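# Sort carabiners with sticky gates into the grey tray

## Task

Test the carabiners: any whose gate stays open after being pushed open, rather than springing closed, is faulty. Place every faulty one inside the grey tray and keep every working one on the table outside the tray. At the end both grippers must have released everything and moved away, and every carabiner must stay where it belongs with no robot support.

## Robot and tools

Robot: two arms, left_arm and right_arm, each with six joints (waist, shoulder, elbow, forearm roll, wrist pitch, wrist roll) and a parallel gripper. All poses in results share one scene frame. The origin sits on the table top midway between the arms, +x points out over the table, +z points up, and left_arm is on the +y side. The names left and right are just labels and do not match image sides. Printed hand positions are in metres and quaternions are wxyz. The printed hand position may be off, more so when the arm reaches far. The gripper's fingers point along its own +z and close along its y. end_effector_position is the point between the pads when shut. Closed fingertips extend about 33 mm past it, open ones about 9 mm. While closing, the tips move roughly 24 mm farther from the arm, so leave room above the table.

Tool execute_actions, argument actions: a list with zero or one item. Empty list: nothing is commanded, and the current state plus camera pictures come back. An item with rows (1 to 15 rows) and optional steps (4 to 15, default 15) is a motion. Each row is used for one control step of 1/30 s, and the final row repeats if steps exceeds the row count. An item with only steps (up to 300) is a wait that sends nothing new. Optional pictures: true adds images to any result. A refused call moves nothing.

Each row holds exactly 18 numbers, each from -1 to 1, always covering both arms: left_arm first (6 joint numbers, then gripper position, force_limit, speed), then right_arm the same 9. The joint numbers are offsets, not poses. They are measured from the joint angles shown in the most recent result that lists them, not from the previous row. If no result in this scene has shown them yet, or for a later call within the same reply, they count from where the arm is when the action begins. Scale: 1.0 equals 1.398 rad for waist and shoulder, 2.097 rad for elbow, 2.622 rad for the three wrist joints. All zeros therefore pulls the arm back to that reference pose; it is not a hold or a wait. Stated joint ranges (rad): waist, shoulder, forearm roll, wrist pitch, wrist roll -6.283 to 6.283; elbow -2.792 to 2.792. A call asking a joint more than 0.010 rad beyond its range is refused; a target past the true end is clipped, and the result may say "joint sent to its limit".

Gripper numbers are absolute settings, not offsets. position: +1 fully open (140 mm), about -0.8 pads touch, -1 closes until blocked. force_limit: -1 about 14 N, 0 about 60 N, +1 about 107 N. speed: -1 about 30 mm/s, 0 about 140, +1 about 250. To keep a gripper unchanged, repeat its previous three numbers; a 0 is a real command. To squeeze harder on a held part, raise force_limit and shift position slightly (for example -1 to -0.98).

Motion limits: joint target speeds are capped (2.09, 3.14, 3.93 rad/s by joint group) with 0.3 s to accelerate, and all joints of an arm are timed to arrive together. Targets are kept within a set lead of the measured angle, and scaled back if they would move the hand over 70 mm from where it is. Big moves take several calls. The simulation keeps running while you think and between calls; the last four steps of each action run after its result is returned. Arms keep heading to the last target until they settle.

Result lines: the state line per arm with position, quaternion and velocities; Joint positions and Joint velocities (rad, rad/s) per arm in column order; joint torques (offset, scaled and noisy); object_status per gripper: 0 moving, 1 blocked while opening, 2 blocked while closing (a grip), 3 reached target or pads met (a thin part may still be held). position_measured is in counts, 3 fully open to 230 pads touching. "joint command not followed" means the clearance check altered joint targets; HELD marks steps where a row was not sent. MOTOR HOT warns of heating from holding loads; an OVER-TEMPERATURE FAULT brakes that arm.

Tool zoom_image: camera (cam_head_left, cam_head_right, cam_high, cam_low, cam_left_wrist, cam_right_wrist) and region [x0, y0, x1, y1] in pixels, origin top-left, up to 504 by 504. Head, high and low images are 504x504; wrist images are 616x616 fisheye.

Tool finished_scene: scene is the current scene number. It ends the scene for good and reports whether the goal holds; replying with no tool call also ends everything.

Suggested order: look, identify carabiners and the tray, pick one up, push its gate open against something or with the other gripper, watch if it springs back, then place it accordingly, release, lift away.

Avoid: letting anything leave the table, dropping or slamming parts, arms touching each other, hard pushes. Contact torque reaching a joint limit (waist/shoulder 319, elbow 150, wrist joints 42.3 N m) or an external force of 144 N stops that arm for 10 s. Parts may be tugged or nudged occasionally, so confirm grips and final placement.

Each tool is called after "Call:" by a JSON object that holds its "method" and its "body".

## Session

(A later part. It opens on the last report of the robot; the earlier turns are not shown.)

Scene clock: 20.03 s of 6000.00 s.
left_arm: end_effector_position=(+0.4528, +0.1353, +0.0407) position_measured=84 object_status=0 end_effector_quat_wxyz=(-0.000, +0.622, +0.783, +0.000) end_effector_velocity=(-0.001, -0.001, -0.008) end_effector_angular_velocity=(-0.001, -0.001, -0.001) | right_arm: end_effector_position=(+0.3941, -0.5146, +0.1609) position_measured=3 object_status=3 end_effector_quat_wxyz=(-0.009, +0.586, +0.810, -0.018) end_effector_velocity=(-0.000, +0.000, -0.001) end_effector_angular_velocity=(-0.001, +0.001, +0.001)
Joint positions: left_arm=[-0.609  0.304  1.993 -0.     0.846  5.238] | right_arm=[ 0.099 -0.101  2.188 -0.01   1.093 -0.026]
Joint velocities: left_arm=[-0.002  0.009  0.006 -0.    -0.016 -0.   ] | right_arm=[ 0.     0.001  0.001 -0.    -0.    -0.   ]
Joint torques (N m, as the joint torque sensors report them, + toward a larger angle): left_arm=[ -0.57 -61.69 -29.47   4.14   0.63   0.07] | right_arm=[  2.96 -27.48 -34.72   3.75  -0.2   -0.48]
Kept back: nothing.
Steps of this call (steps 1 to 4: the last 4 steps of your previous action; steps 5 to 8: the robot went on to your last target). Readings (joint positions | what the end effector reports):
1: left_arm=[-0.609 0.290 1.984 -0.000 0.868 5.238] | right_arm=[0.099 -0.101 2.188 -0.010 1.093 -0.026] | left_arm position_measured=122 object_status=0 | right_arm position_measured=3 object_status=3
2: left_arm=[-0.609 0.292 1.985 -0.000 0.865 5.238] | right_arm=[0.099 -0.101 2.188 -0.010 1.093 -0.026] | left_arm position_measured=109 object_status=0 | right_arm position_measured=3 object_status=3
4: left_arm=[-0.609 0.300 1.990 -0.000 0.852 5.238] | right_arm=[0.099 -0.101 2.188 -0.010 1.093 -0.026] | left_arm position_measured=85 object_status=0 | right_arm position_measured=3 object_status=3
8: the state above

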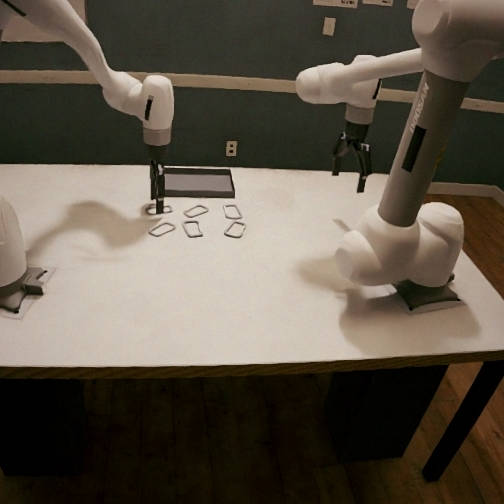

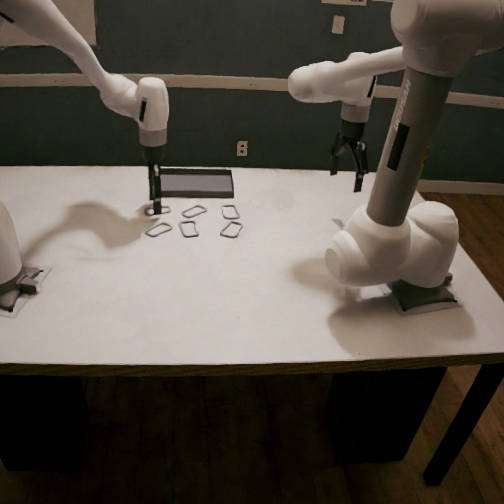

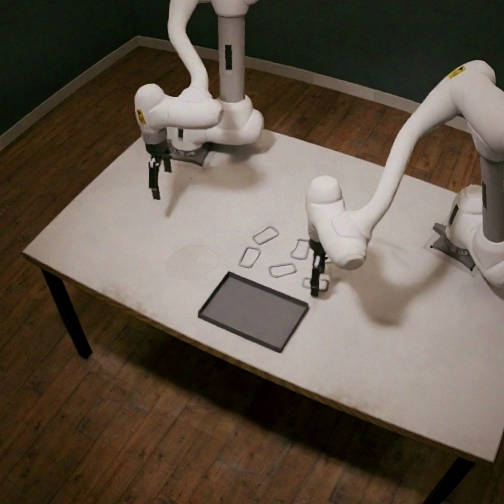

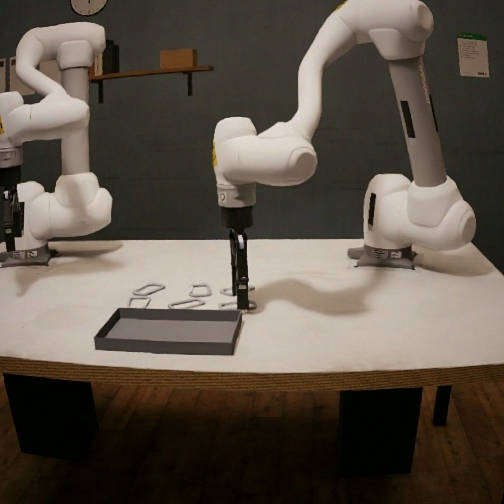

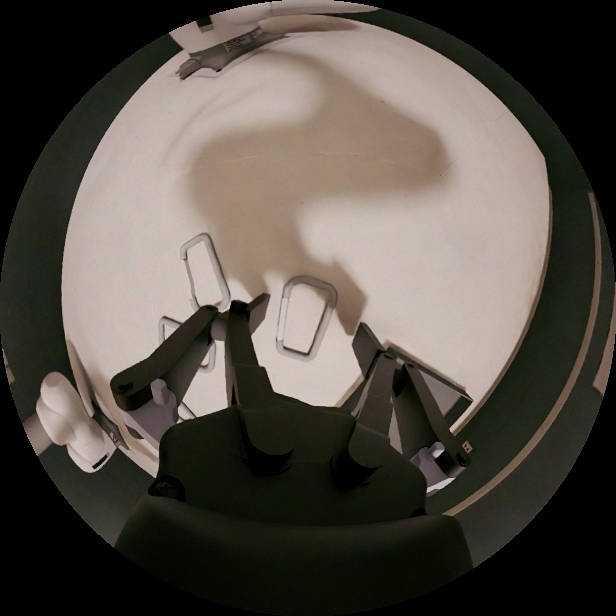

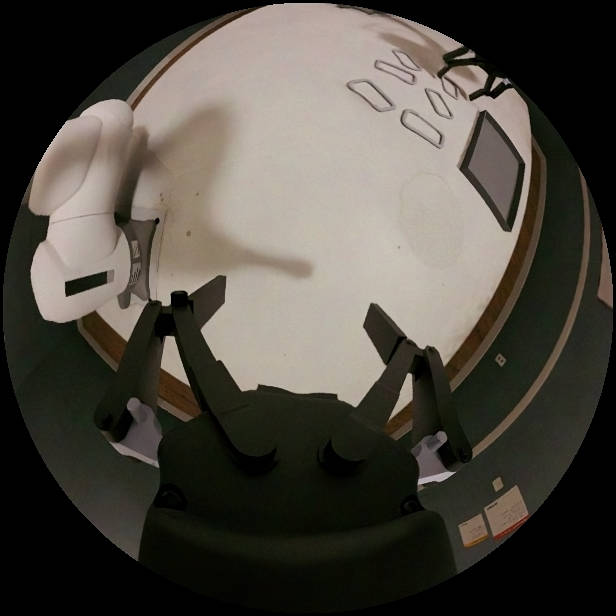

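Call:
{"method": "execute_actions", "body": {"actions": [{"rows":[[0,0.0018,0.0008,0,-0.0016,0,0.36,-0.3,0.2,0,0,0,0,0,0,1,0,0],[0,0.0018,0.0008,0,-0.0016,0,0.36,-0.3,0.2,0,0,0,0,0,0,1,0,0],[0,0.0018,0.0008,0,-0.0016,0,-0.2,-0.3,0.2,0,0,0,0,0,0,1,0,0]],"steps":15}]}}

Call:
{"method": "execute_actions", "body": {"actions": [{"rows":[[0,-0.002,-0.0009,0,0.0018,0,-0.2,-0.3,0,0,0,0,0,0,0,1,0,0],[0,-0.002,-0.0009,0,0.0018,0,-0.2,-0.3,0,0,0,0,0,0,0,1,0,0],[0,-0.002,-0.0009,0,0.0018,0,-0.6,-0.3,-0.3,0,0,0,0,0,0,1,0,0]],"steps":15}], "pictures": true}}

Call:
{"method": "zoom_image", "body": {"camera": "cam_left_wrist", "region": [200, 220, 420, 420]}}

Scene clock: 20.63 s of 6000.00 s.
left_arm: end_effector_position=(+0.4528, +0.1354, +0.0385) position_measured=148 object_status=0 end_effector_quat_wxyz=(-0.000, +0.622, +0.783, +0.000) end_effector_velocity=(+0.000, +0.000, -0.002) end_effector_angular_velocity=(+0.003, +0.001, -0.002) | right_arm: end_effector_position=(+0.3941, -0.5146, +0.1609) position_measured=3 object_status=3 end_effector_quat_wxyz=(-0.009, +0.586, +0.810, -0.018) end_effector_velocity=(-0.001, -0.000, -0.001) end_effector_angular_velocity=(-0.002, +0.002, +0.001)
Joint positions: left_arm=[-0.609  0.306  1.994 -0.     0.841  5.238] | right_arm=[ 0.099 -0.101  2.188 -0.01   1.093 -0.026]
Joint velocities: left_arm=[ 0.     0.003 -0.     0.001  0.     0.001] | right_arm=[ 0.     0.002  0.001 -0.001  0.     0.   ]
Joint torques (N m, as the joint torque sensors report them, + toward a larger angle): left_arm=[  1.01 -55.62 -25.74   4.02  -0.16  -0.02] | right_arm=[  3.09 -25.99 -34.51   3.91  -0.05  -0.33]
Steps of this call (steps 1 to 7: the robot went on to your last target; steps 8 to 18: the first 11 steps of this action). Readings (joint positions | what the end effector reports):
8: left_arm=[-0.609 0.304 1.993 -0.000 0.844 5.238] | right_arm=[0.099 -0.101 2.188 -0.010 1.093 -0.026] | left_arm position_measured=84 object_status=3 | right_arm position_measured=3 object_status=3
9: left_arm=[-0.609 0.305 1.993 -0.000 0.844 5.238] | right_arm=[0.099 -0.101 2.188 -0.010 1.093 -0.026] | left_arm position_measured=84 object_status=3 | right_arm position_measured=3 object_status=3
11: left_arm=[-0.609 0.306 1.994 -0.000 0.842 5.238] | right_arm=[0.099 -0.101 2.188 -0.010 1.093 -0.026] | left_arm position_measured=87 object_status=0 | right_arm position_measured=3 object_status=3
15: left_arm=[-0.609 0.306 1.994 -0.000 0.842 5.238] | right_arm=[0.099 -0.101 2.188 -0.010 1.093 -0.026] | left_arm position_measured=122 object_status=0 | right_arm position_measured=3 object_status=3
18: the state above

Scene clock: 21.13 s of 6000.00 s.
left_arm: end_effector_position=(+0.4529, +0.1353, +0.0409) position_measured=186 object_status=0 end_effector_quat_wxyz=(-0.000, +0.622, +0.783, -0.000) end_effector_velocity=(+0.001, +0.001, +0.001) end_effector_angular_velocity=(+0.000, +0.000, +0.003) | right_arm: end_effector_position=(+0.3941, -0.5146, +0.1609) position_measured=3 object_status=3 end_effector_quat_wxyz=(-0.009, +0.586, +0.810, -0.018) end_effector_velocity=(+0.000, -0.000, +0.000) end_effector_angular_velocity=(+0.000, +0.000, -0.000)
Joint positions: left_arm=[-0.609  0.303  1.992 -0.     0.846  5.238] | right_arm=[ 0.099 -0.101  2.188 -0.01   1.093 -0.026]
Joint velocities: left_arm=[ 0.002 -0.001 -0.    -0.     0.002 -0.001] | right_arm=[-0.001  0.001 -0.001  0.    -0.    -0.001]
Joint torques (N m, as the joint torque sensors report them, + toward a larger angle): left_arm=[ -0.4  -61.2  -29.9    4.11   0.21   0.07] | right_arm=[  2.41 -27.31 -35.05   4.01  -0.2   -0.21]
Steps of this call (steps 1 to 4: the last 4 steps of your previous action; steps 5 to 15: the first 11 steps of this action, its rows measured from where the robot was after step 4). Readings (joint positions | what the end effector reports):
4: left_arm=[-0.609 0.306 1.994 -0.000 0.841 5.238] | right_arm=[0.099 -0.101 2.188 -0.010 1.093 -0.026] | left_arm position_measured=154 object_status=0 | right_arm position_measured=3 object_status=3
5: left_arm=[-0.609 0.306 1.994 -0.000 0.841 5.238] | right_arm=[0.099 -0.101 2.188 -0.010 1.093 -0.026] | left_arm position_measured=154 object_status=0 | right_arm position_measured=3 object_status=3
6: left_arm=[-0.609 0.306 1.994 -0.000 0.842 5.238] | right_arm=[0.099 -0.101 2.188 -0.010 1.093 -0.026] | left_arm position_measured=154 object_status=3 | right_arm position_measured=3 object_status=3
8: left_arm=[-0.609 0.304 1.993 -0.000 0.844 5.238] | right_arm=[0.099 -0.101 2.188 -0.010 1.093 -0.026] | left_arm position_measured=156 object_status=0 | right_arm position_measured=3 object_status=3
12: left_arm=[-0.609 0.304 1.993 -0.000 0.846 5.238] | right_arm=[0.099 -0.101 2.188 -0.010 1.093 -0.026] | left_arm position_measured=179 object_status=0 | right_arm position_measured=3 object_status=3
15: the state above

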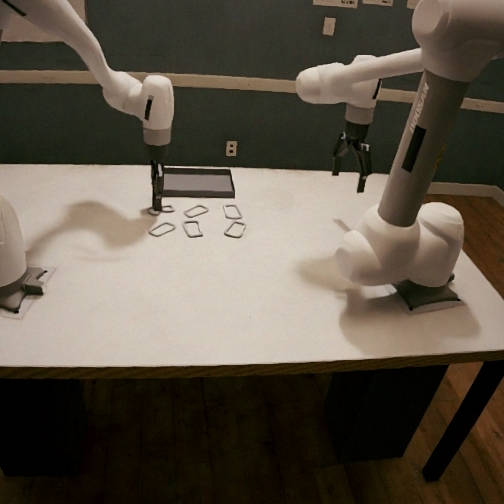

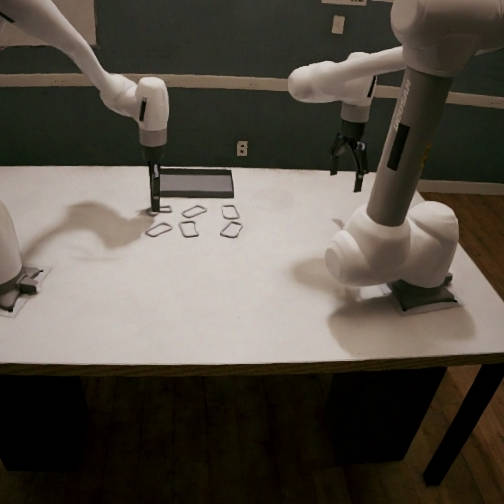

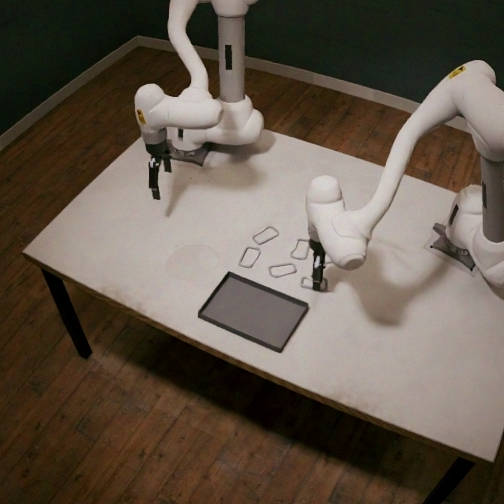

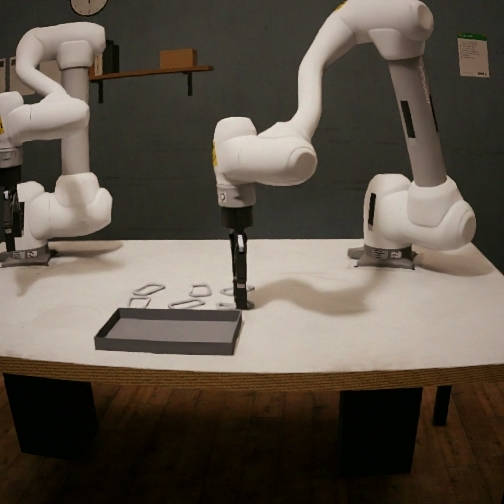

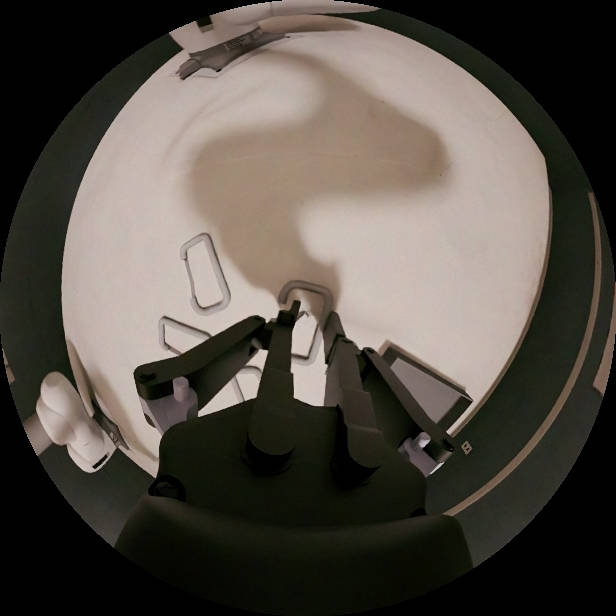

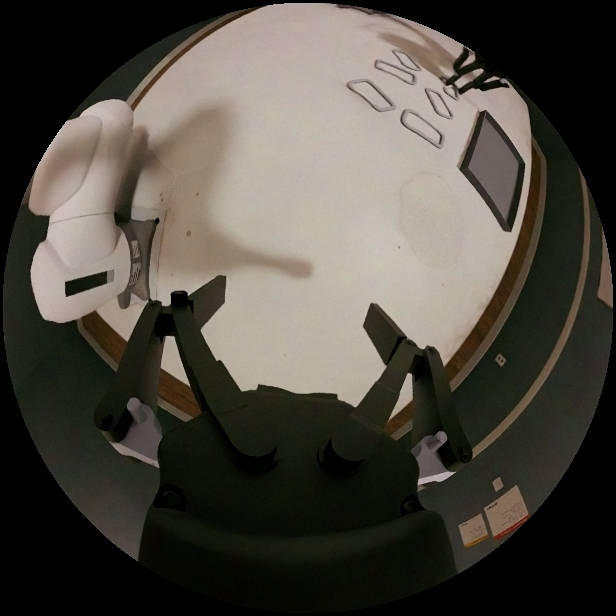

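Region (200, 220, 420, 420) of cam_left_wrist's 616x616 image, scaled by 2.291, with more detail than that image has; it fills the top 458 rows of this view, and the rest is white.

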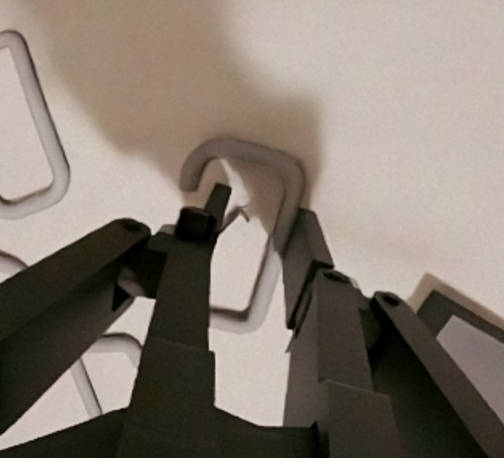

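Call:
{"method": "execute_actions", "body": {"actions": [{"rows":[[0,0,0,0,0,0,0.36,-0.3,0.3,0,0,0,0,0,0,1,0,0],[0,0,0,0,0,0,0.36,-0.3,0.3,0,0,0,0,0,0,1,0,0],[0,0,0,0,0,0,0.36,-0.3,0.3,0,0,0,0,0,0,1,0,0],[0,0,0,0,0,0,0.36,-0.3,0.3,0,0,0,0,0,0,1,0,0],[0,0,0,0,0,0,0.36,-0.3,0.3,0,0,0,0,0,0,1,0,0],[0,0,0,0,0,0,0.36,-0.3,0.3,0,0,0,0,0,0,1,0,0],[0,0,0,0,0,0,0.36,-0.3,0.3,0,0,0,0,0,0,1,0,0],[0,0,0,0,0,0,0.36,-0.3,0.3,0,0,0,0,0,0,1,0,0],[0,0,0,0,0,0,0.36,-0.3,0.3,0,0,0,0,0,0,1,0,0],[0,0,0,0,0,0,0.36,-0.3,0.3,0,0,0,0,0,0,1,0,0],[0,-0.02,-0.0088,0,0.0178,0,0.36,-0.3,0.3,0,0,0,0,0,0,1,0,0]],"steps":15}]}}

Call:
{"method": "execute_actions", "body": {"actions": [{"steps":10}], "pictures": true}}

Scene clock: 21.77 s of 6000.00 s.
left_arm: end_effector_position=(+0.4529, +0.1353, +0.0410) position_measured=99 object_status=0 end_effector_quat_wxyz=(-0.000, +0.622, +0.783, +0.000) end_effector_velocity=(+0.001, -0.003, +0.007) end_effector_angular_velocity=(-0.006, -0.005, -0.002) | right_arm: end_effector_position=(+0.3941, -0.5146, +0.1609) position_measured=3 object_status=3 end_effector_quat_wxyz=(-0.009, +0.586, +0.810, -0.018) end_effector_velocity=(+0.000, +0.000, -0.000) end_effector_angular_velocity=(-0.000, -0.000, +0.000)
Joint positions: left_arm=[-0.609  0.303  1.992 -0.     0.846  5.238] | right_arm=[ 0.099 -0.101  2.188 -0.01   1.093 -0.026]
Joint velocities: left_arm=[-0.001 -0.008 -0.005 -0.001  0.005  0.001] | right_arm=[ 0.  0. -0. -0. -0.  0.]
Joint torques (N m, as the joint torque sensors report them, + toward a larger angle): left_arm=[ -0.71 -61.4  -29.65   4.08  -0.01   0.05] | right_arm=[  2.94 -24.94 -34.42   3.91  -0.02  -0.18]
Steps of this call (steps 1 to 4: the last 4 steps of your previous action; steps 5 to 8: the robot went on to your last target; steps 9 to 19: the first 11 steps of this action). Readings (joint positions | what the end effector reports):
9: left_arm=[-0.609 0.303 1.992 -0.000 0.846 5.238] | right_arm=[0.099 -0.101 2.188 -0.010 1.093 -0.026] | left_arm position_measured=186 object_status=0 | right_arm position_measured=3 object_status=3
10: left_arm=[-0.609 0.303 1.992 -0.000 0.846 5.238] | right_arm=[0.099 -0.101 2.188 -0.010 1.093 -0.026] | left_arm position_measured=186 object_status=0 | right_arm position_measured=3 object_status=3
12: left_arm=[-0.609 0.303 1.992 -0.000 0.846 5.238] | right_arm=[0.099 -0.101 2.188 -0.010 1.093 -0.026] | left_arm position_measured=164 object_status=0 | right_arm position_measured=3 object_status=3
16: left_arm=[-0.609 0.303 1.992 -0.000 0.846 5.238] | right_arm=[0.099 -0.101 2.188 -0.010 1.093 -0.026] | left_arm position_measured=127 object_status=0 | right_arm position_measured=3 object_status=3
19: the state above

Scene clock: 22.10 s of 6000.00 s.
left_arm: end_effector_position=(+0.4529, +0.1353, +0.0654) position_measured=84 object_status=3 end_effector_quat_wxyz=(-0.000, +0.622, +0.783, +0.000) end_effector_velocity=(+0.000, +0.000, +0.003) end_effector_angular_velocity=(+0.000, -0.000, +0.002) | right_arm: end_effector_position=(+0.3941, -0.5146, +0.1609) position_measured=3 object_status=3 end_effector_quat_wxyz=(-0.009, +0.586, +0.810, -0.018) end_effector_velocity=(+0.001, -0.000, -0.000) end_effector_angular_velocity=(-0.000, -0.000, +0.000)
Joint positions: left_arm=[-0.609  0.276  1.974 -0.     0.892  5.238] | right_arm=[ 0.099 -0.101  2.188 -0.01   1.093 -0.026]
Joint velocities: left_arm=[ 0.001 -0.003 -0.003  0.     0.007 -0.001] | right_arm=[-0.     0.001 -0.    -0.    -0.001 -0.   ]
Joint torques (N m, as the joint torque sensors report them, + toward a larger angle): left_arm=[  0.4  -58.09 -31.07   4.12   0.22   0.  ] | right_arm=[  2.91 -26.45 -34.51   3.75  -0.07  -0.35]
Kept back: nothing.
Steps of this call (steps 1 to 4: the last 4 steps of your previous action; steps 5 to 10: the robot went on to your last target). Readings (joint positions | what the end effector reports):
1: left_arm=[-0.609 0.301 1.991 -0.000 0.851 5.238] | right_arm=[0.099 -0.101 2.188 -0.010 1.093 -0.026] | left_arm position_measured=89 object_status=0 | right_arm position_measured=3 object_status=3
2: left_arm=[-0.609 0.293 1.985 -0.000 0.864 5.238] | right_arm=[0.099 -0.101 2.188 -0.010 1.093 -0.026] | left_arm position_measured=84 object_status=0 | right_arm position_measured=3 object_status=3
4: left_arm=[-0.609 0.281 1.977 -0.000 0.884 5.238] | right_arm=[0.099 -0.101 2.188 -0.010 1.093 -0.026] | left_arm position_measured=84 object_status=0 | right_arm position_measured=3 object_status=3
8: left_arm=[-0.609 0.276 1.975 -0.000 0.891 5.238] | right_arm=[0.099 -0.101 2.188 -0.010 1.093 -0.026] | left_arm position_measured=84 object_status=3 | right_arm position_measured=3 object_status=3
10: the state above

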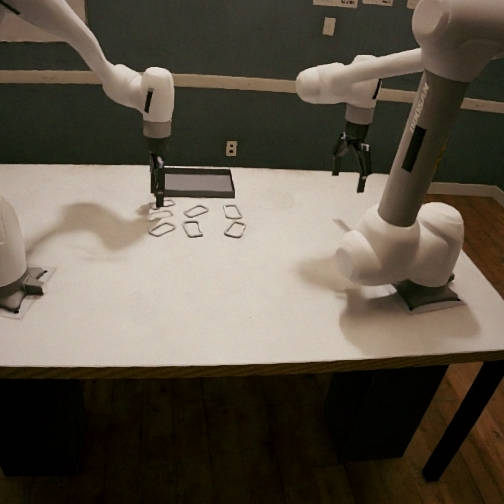

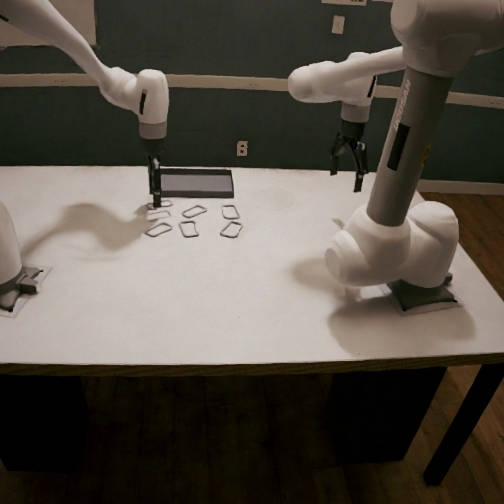

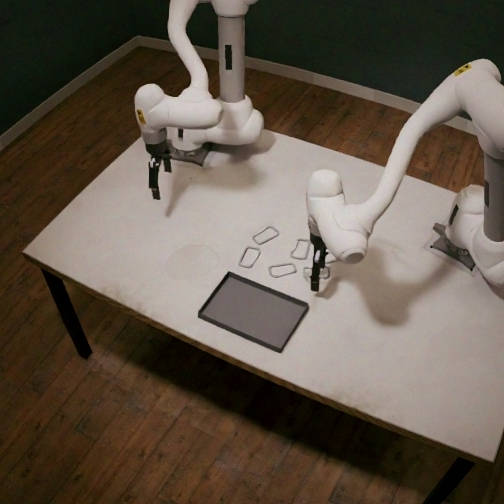

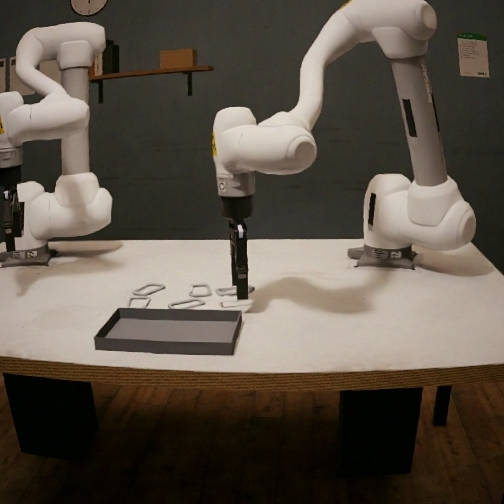

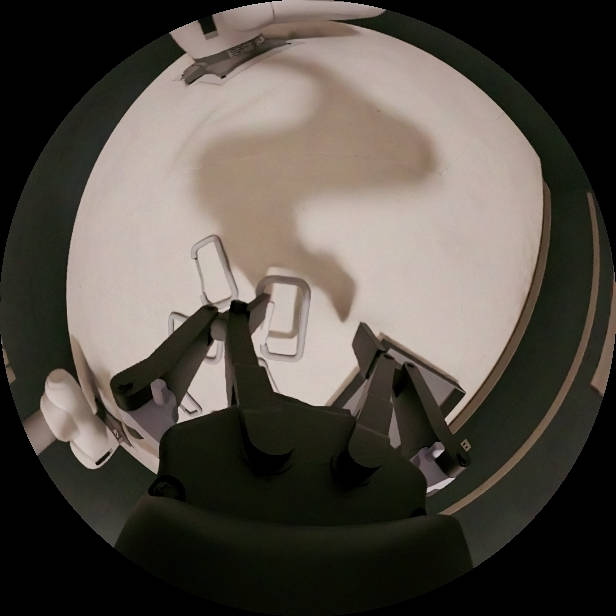

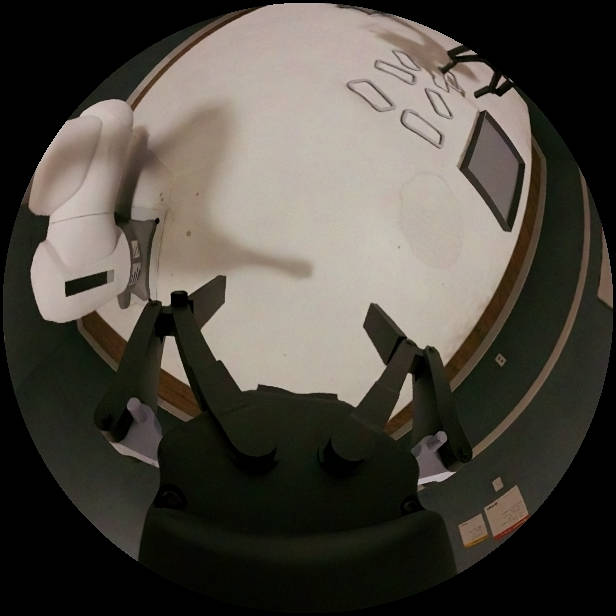

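Call:
{"method": "zoom_image", "body": {"camera": "cam_left_wrist", "region": [160, 220, 380, 400]}}

Region (160, 220, 380, 400) of cam_left_wrist's 616x616 image, scaled by 2.291, with more detail than that image has; it fills the top 412 rows of this view, and the rest is white.

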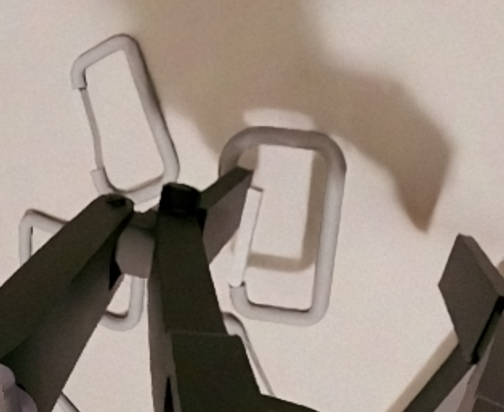

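Call:
{"method": "execute_actions", "body": {"actions": [{"rows":[[0,-0.03,-0.014,0,0.027,0,0.2,-0.3,-0.5,0,0,0,0,0,0,1,0,0]],"steps":15}], "pictures": true}}

Call:
{"method": "zoom_image", "body": {"camera": "cam_left_wrist", "region": [160, 220, 380, 400]}}

Call:
{"method": "zoom_image", "body": {"camera": "cam_head_left", "region": [130, 170, 260, 250]}}

Scene clock: 22.87 s of 6000.00 s.
left_arm: end_effector_position=(+0.4522, +0.1361, +0.1034) position_measured=104 object_status=0 end_effector_quat_wxyz=(-0.000, +0.622, +0.783, -0.000) end_effector_velocity=(+0.000, +0.000, +0.005) end_effector_angular_velocity=(-0.000, -0.000, -0.001) | right_arm: end_effector_position=(+0.3941, -0.5146, +0.1609) position_measured=3 object_status=3 end_effector_quat_wxyz=(-0.009, +0.586, +0.810, -0.018) end_effector_velocity=(+0.000, +0.000, +0.000) end_effector_angular_velocity=(+0.001, -0.000, -0.000)
Joint positions: left_arm=[-0.609  0.234  1.945 -0.     0.962  5.238] | right_arm=[ 0.099 -0.101  2.188 -0.01   1.093 -0.026]
Joint velocities: left_arm=[ 0.    -0.005 -0.005  0.     0.01   0.002] | right_arm=[ 0.    -0.    -0.     0.001 -0.     0.   ]
Joint torques (N m, as the joint torque sensors report them, + toward a larger angle): left_arm=[ -0.11 -58.31 -31.85   4.39   0.42   0.05] | right_arm=[  1.59 -27.31 -34.51   3.97  -0.13  -0.21]
Steps of this call (steps 1 to 12: the robot went on to your last target; steps 13 to 23: the first 11 steps of this action). Readings (joint positions | what the end effector reports):
13: left_arm=[-0.609 0.275 1.974 -0.000 0.893 5.238] | right_arm=[0.099 -0.101 2.188 -0.010 1.093 -0.026] | left_arm position_measured=84 object_status=0 | right_arm position_measured=3 object_status=3
14: left_arm=[-0.609 0.272 1.972 -0.000 0.899 5.238] | right_arm=[0.099 -0.101 2.188 -0.010 1.093 -0.026] | left_arm position_measured=86 object_status=0 | right_arm position_measured=3 object_status=3
16: left_arm=[-0.609 0.251 1.957 -0.000 0.934 5.238] | right_arm=[0.099 -0.101 2.188 -0.010 1.093 -0.026] | left_arm position_measured=95 object_status=0 | right_arm position_measured=3 object_status=3
20: left_arm=[-0.609 0.235 1.946 -0.000 0.960 5.238] | right_arm=[0.099 -0.101 2.188 -0.010 1.093 -0.026] | left_arm position_measured=104 object_status=0 | right_arm position_measured=3 object_status=3
23: the state above

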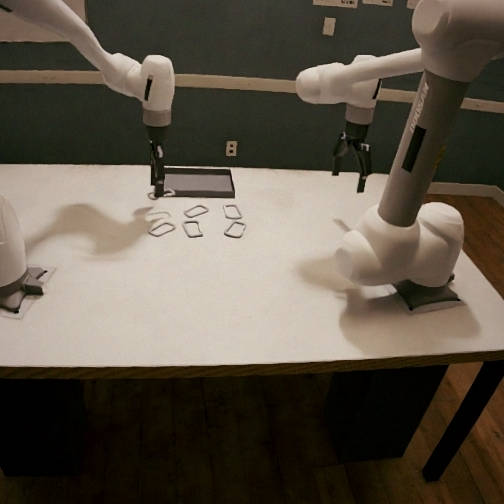

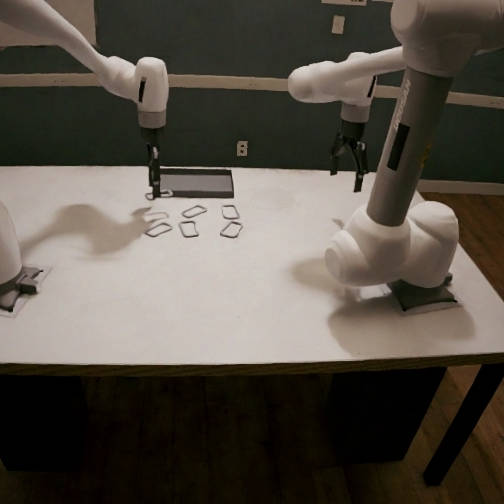

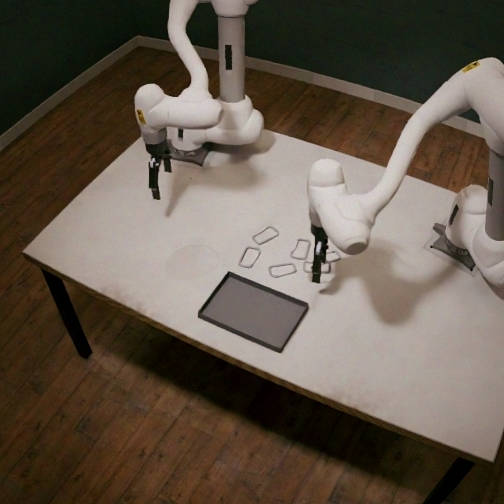

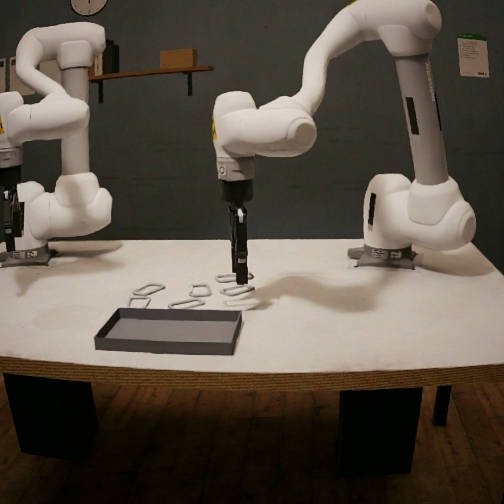

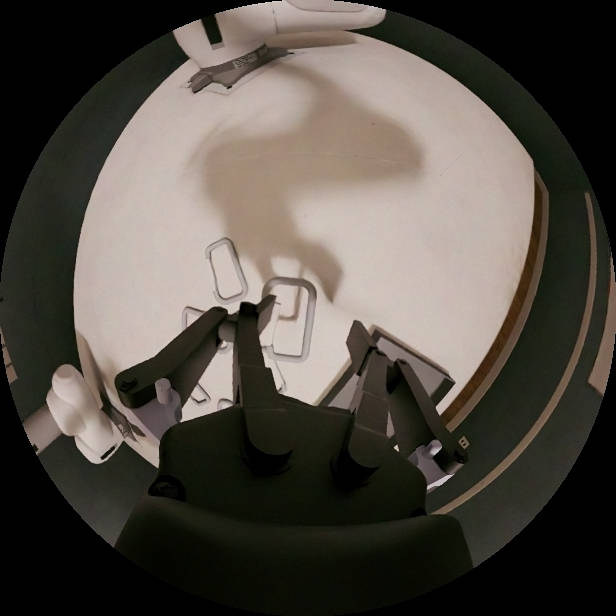

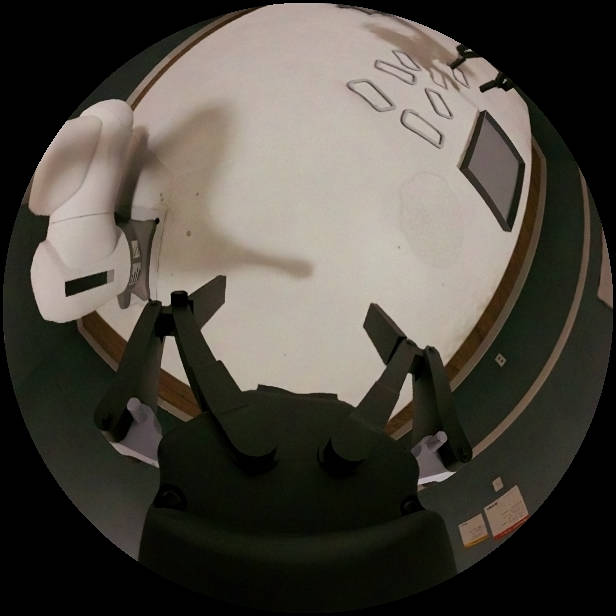

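Region (160, 220, 380, 400) of cam_left_wrist's 616x616 image, scaled by 2.291, with more detail than that image has; it fills the top 412 rows of this view, and the rest is white.

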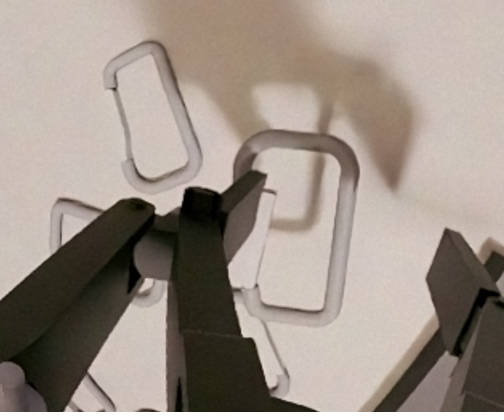

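Region (130, 170, 260, 250) of cam_head_left's 504x504 image, scaled by 3.877, with more detail than that image has; it fills the top 310 rows of this view, and the rest is white.

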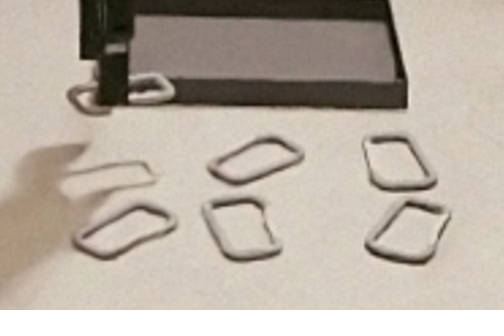

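Call:
{"method": "execute_actions", "body": {"actions": [{"rows":[[0,0.047,0.0215,0,-0.042,0,0.2,-0.3,-0.5,0,0,0,0,0,0,1,0,0]],"steps":15}]}}

Call:
{"method": "execute_actions", "body": {"actions": [{"rows":[[0,0,0,0,0,0,-0.7,-0.3,0,0,0,0,0,0,0,1,0,0]],"steps":15}]}}

Call:
{"method": "execute_actions", "body": {"actions": [{"steps":15}], "pictures": true}}

Call:
{"method": "zoom_image", "body": {"camera": "cam_left_wrist", "region": [200, 220, 420, 420]}}

Scene clock: 23.60 s of 6000.00 s.
left_arm: end_effector_position=(+0.4528, +0.1354, +0.0446) position_measured=104 object_status=3 end_effector_quat_wxyz=(-0.000, +0.622, +0.783, +0.000) end_effector_velocity=(-0.000, +0.001, -0.009) end_effector_angular_velocity=(+0.001, +0.001, +0.000) | right_arm: end_effector_position=(+0.3941, -0.5146, +0.1609) position_measured=3 object_status=3 end_effector_quat_wxyz=(-0.009, +0.586, +0.810, -0.018) end_effector_velocity=(-0.000, -0.000, +0.000) end_effector_angular_velocity=(+0.000, -0.000, -0.002)
Joint positions: left_arm=[-0.609  0.299  1.99  -0.     0.853  5.238] | right_arm=[ 0.099 -0.101  2.188 -0.01   1.093 -0.026]
Joint velocities: left_arm=[ 0.001  0.01   0.008  0.    -0.016  0.001] | right_arm=[-0.    -0.001  0.001  0.     0.     0.001]
Joint torques (N m, as the joint torque sensors report them, + toward a larger angle): left_arm=[ -0.22 -61.11 -29.47   4.13   0.2    0.13] | right_arm=[  4.29 -25.17 -34.71   3.95  -0.27  -0.52]
Steps of this call (steps 1 to 4: the last 4 steps of your previous action; steps 5 to 11: the robot went on to your last target; steps 12 to 22: the first 11 steps of this action). Readings (joint positions | what the end effector reports):
12: left_arm=[-0.609 0.234 1.945 -0.000 0.963 5.238] | right_arm=[0.099 -0.101 2.188 -0.010 1.093 -0.026] | left_arm position_measured=104 object_status=3 | right_arm position_measured=3 object_status=3
13: left_arm=[-0.609 0.236 1.946 -0.000 0.959 5.238] | right_arm=[0.099 -0.101 2.188 -0.010 1.093 -0.026] | left_arm position_measured=104 object_status=3 | right_arm position_measured=3 object_status=3
15: left_arm=[-0.609 0.262 1.965 -0.000 0.915 5.238] | right_arm=[0.099 -0.101 2.188 -0.010 1.093 -0.026] | left_arm position_measured=104 object_status=3 | right_arm position_measured=3 object_status=3
19: left_arm=[-0.609 0.297 1.988 -0.000 0.857 5.238] | right_arm=[0.099 -0.101 2.188 -0.010 1.093 -0.026] | left_arm position_measured=104 object_status=3 | right_arm position_measured=3 object_status=3
22: the state above

Scene clock: 24.10 s of 6000.00 s.
left_arm: end_effector_position=(+0.4528, +0.1354, +0.0440) position_measured=175 object_status=0 end_effector_quat_wxyz=(-0.000, +0.622, +0.783, +0.000) end_effector_velocity=(+0.000, +0.000, +0.001) end_effector_angular_velocity=(-0.001, -0.000, +0.002) | right_arm: end_effector_position=(+0.3941, -0.5146, +0.1609) position_measured=3 object_status=3 end_effector_quat_wxyz=(-0.009, +0.586, +0.810, -0.018) end_effector_velocity=(-0.000, -0.000, +0.000) end_effector_angular_velocity=(+0.000, -0.001, +0.000)
Joint positions: left_arm=[-0.609  0.3    1.99  -0.     0.852  5.238] | right_arm=[ 0.099 -0.101  2.188 -0.01   1.093 -0.026]
Joint velocities: left_arm=[ 0.001 -0.001  0.    -0.001 -0.    -0.001] | right_arm=[ 0.    -0.001  0.    -0.     0.    -0.   ]
Joint torques (N m, as the joint torque sensors report them, + toward a larger angle): left_arm=[ -0.6  -61.2  -29.81   4.27   0.37  -0.05] | right_arm=[  3.45 -25.2  -34.49   3.96  -0.12  -0.31]
Steps of this call (steps 1 to 4: the last 4 steps of your previous action; steps 5 to 15: the first 11 steps of this action, its rows measured from where the robot was after step 4). Readings (joint positions | what the end effector reports):
4: left_arm=[-0.609 0.300 1.990 -0.000 0.852 5.238] | right_arm=[0.099 -0.101 2.188 -0.010 1.093 -0.026] | left_arm position_measured=104 object_status=3 | right_arm position_measured=3 object_status=3
5: left_arm=[-0.609 0.300 1.990 -0.000 0.852 5.238] | right_arm=[0.099 -0.101 2.188 -0.010 1.093 -0.026] | left_arm position_measured=104 object_status=0 | right_arm position_measured=3 object_status=3
6: left_arm=[-0.609 0.300 1.990 -0.000 0.852 5.238] | right_arm=[0.099 -0.101 2.188 -0.010 1.093 -0.026] | left_arm position_measured=106 object_status=0 | right_arm position_measured=3 object_status=3
8: left_arm=[-0.609 0.300 1.990 -0.000 0.852 5.238] | right_arm=[0.099 -0.101 2.188 -0.010 1.093 -0.026] | left_arm position_measured=122 object_status=0 | right_arm position_measured=3 object_status=3
12: left_arm=[-0.609 0.300 1.990 -0.000 0.852 5.238] | right_arm=[0.099 -0.101 2.188 -0.010 1.093 -0.026] | left_arm position_measured=152 object_status=0 | right_arm position_measured=3 object_status=3
15: the state above

Scene clock: 24.60 s of 6000.00 s.
left_arm: end_effector_position=(+0.4528, +0.1354, +0.0440) position_measured=217 object_status=3 end_effector_quat_wxyz=(-0.000, +0.622, +0.783, +0.000) end_effector_velocity=(-0.000, -0.001, +0.001) end_effector_angular_velocity=(-0.002, -0.001, -0.000) | right_arm: end_effector_position=(+0.3941, -0.5146, +0.1609) position_measured=3 object_status=3 end_effector_quat_wxyz=(-0.009, +0.586, +0.810, -0.018) end_effector_velocity=(+0.000, -0.000, +0.000) end_effector_angular_velocity=(+0.000, -0.001, +0.001)
Joint positions: left_arm=[-0.609  0.3    1.99  -0.     0.852  5.238] | right_arm=[ 0.099 -0.101  2.188 -0.01   1.093 -0.026]
Joint velocities: left_arm=[-0.001 -0.001 -0.    -0.001  0.     0.   ] | right_arm=[-0.    -0.     0.    -0.    -0.    -0.001]
Joint torques (N m, as the joint torque sensors report them, + toward a larger angle): left_arm=[  0.1  -60.88 -29.79   4.17   0.06  -0.02] | right_arm=[  4.23 -24.86 -34.09   3.94   0.14   0.05]
Kept back: nothing.
Steps of this call (steps 1 to 4: the last 4 steps of your previous action; steps 5 to 15: the robot went on to your last target). Readings (joint positions | what the end effector reports):
1: left_arm=[-0.609 0.300 1.990 -0.000 0.852 5.238] | right_arm=[0.099 -0.101 2.188 -0.010 1.093 -0.026] | left_arm position_measured=182 object_status=0 | right_arm position_measured=3 object_status=3
2: left_arm=[-0.609 0.300 1.990 -0.000 0.852 5.238] | right_arm=[0.099 -0.101 2.188 -0.010 1.093 -0.026] | left_arm position_measured=190 object_status=0 | right_arm position_measured=3 object_status=3
4: left_arm=[-0.609 0.300 1.990 -0.000 0.852 5.238] | right_arm=[0.099 -0.101 2.188 -0.010 1.093 -0.026] | left_arm position_measured=205 object_status=0 | right_arm position_measured=3 object_status=3
8: left_arm=[-0.609 0.300 1.990 -0.000 0.852 5.238] | right_arm=[0.099 -0.101 2.188 -0.010 1.093 -0.026] | left_arm position_measured=217 object_status=0 | right_arm position_measured=3 object_status=3
15: the state above
All arms were judged still, so your last target was given up. Only a new action makes them travel on or press farther. Fingers that are still opening or closing keep moving.

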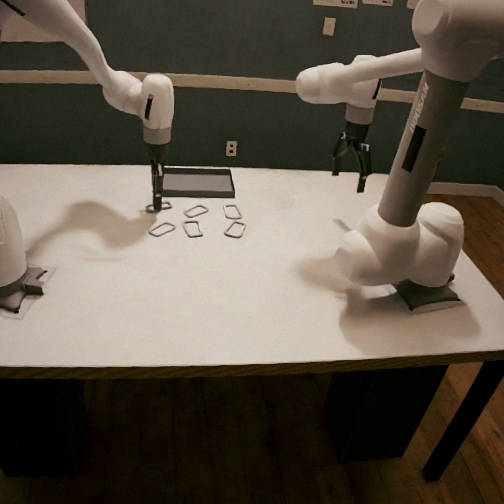

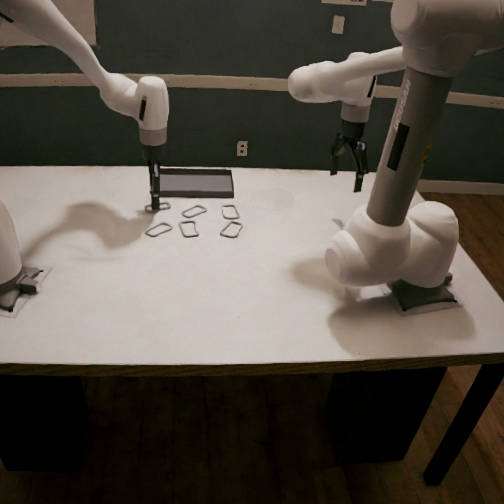

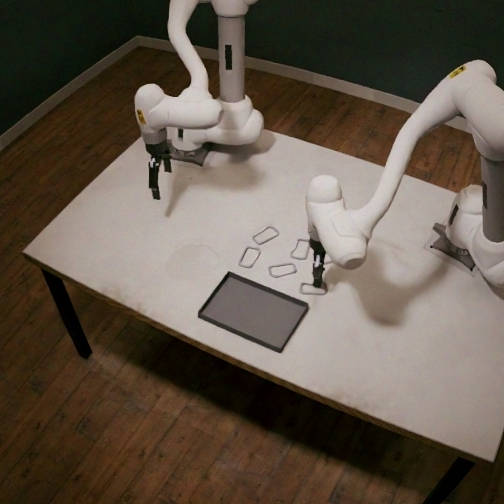

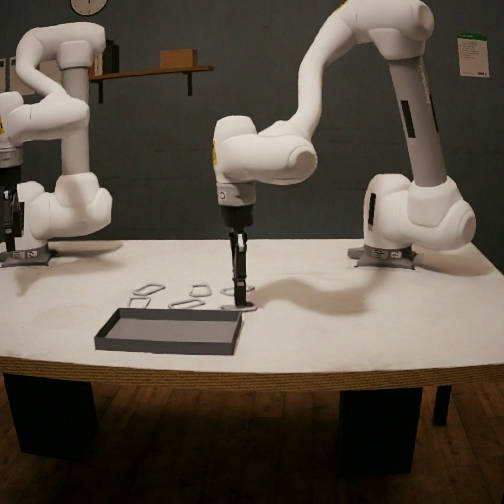

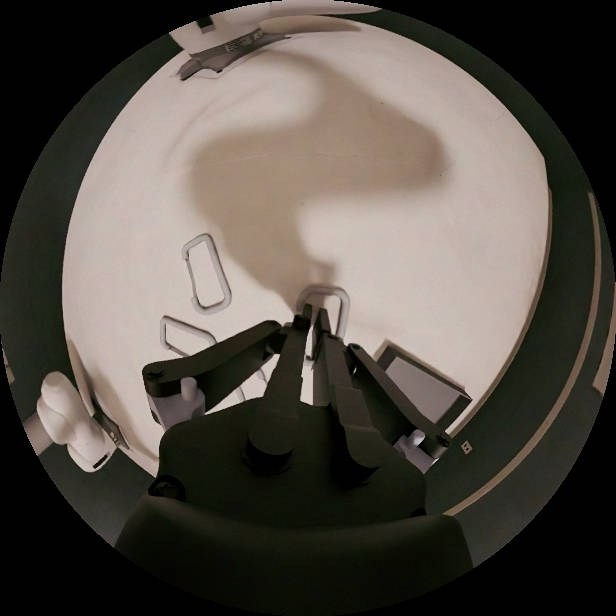

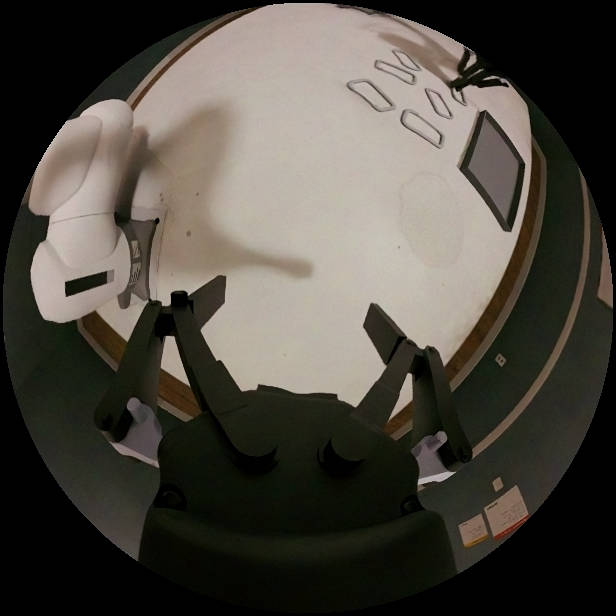

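Region (200, 220, 420, 420) of cam_left_wrist's 616x616 image, scaled by 2.291, with more detail than that image has; it fills the top 458 rows of this view, and the rest is white.

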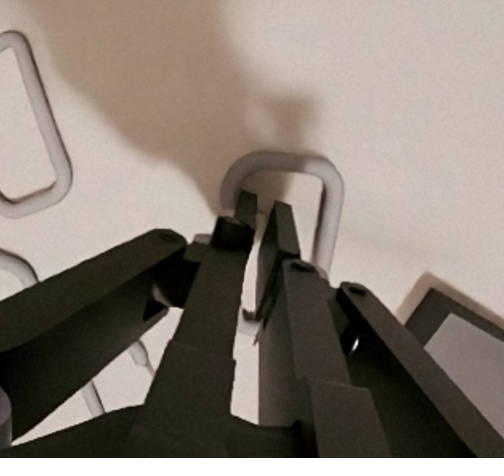

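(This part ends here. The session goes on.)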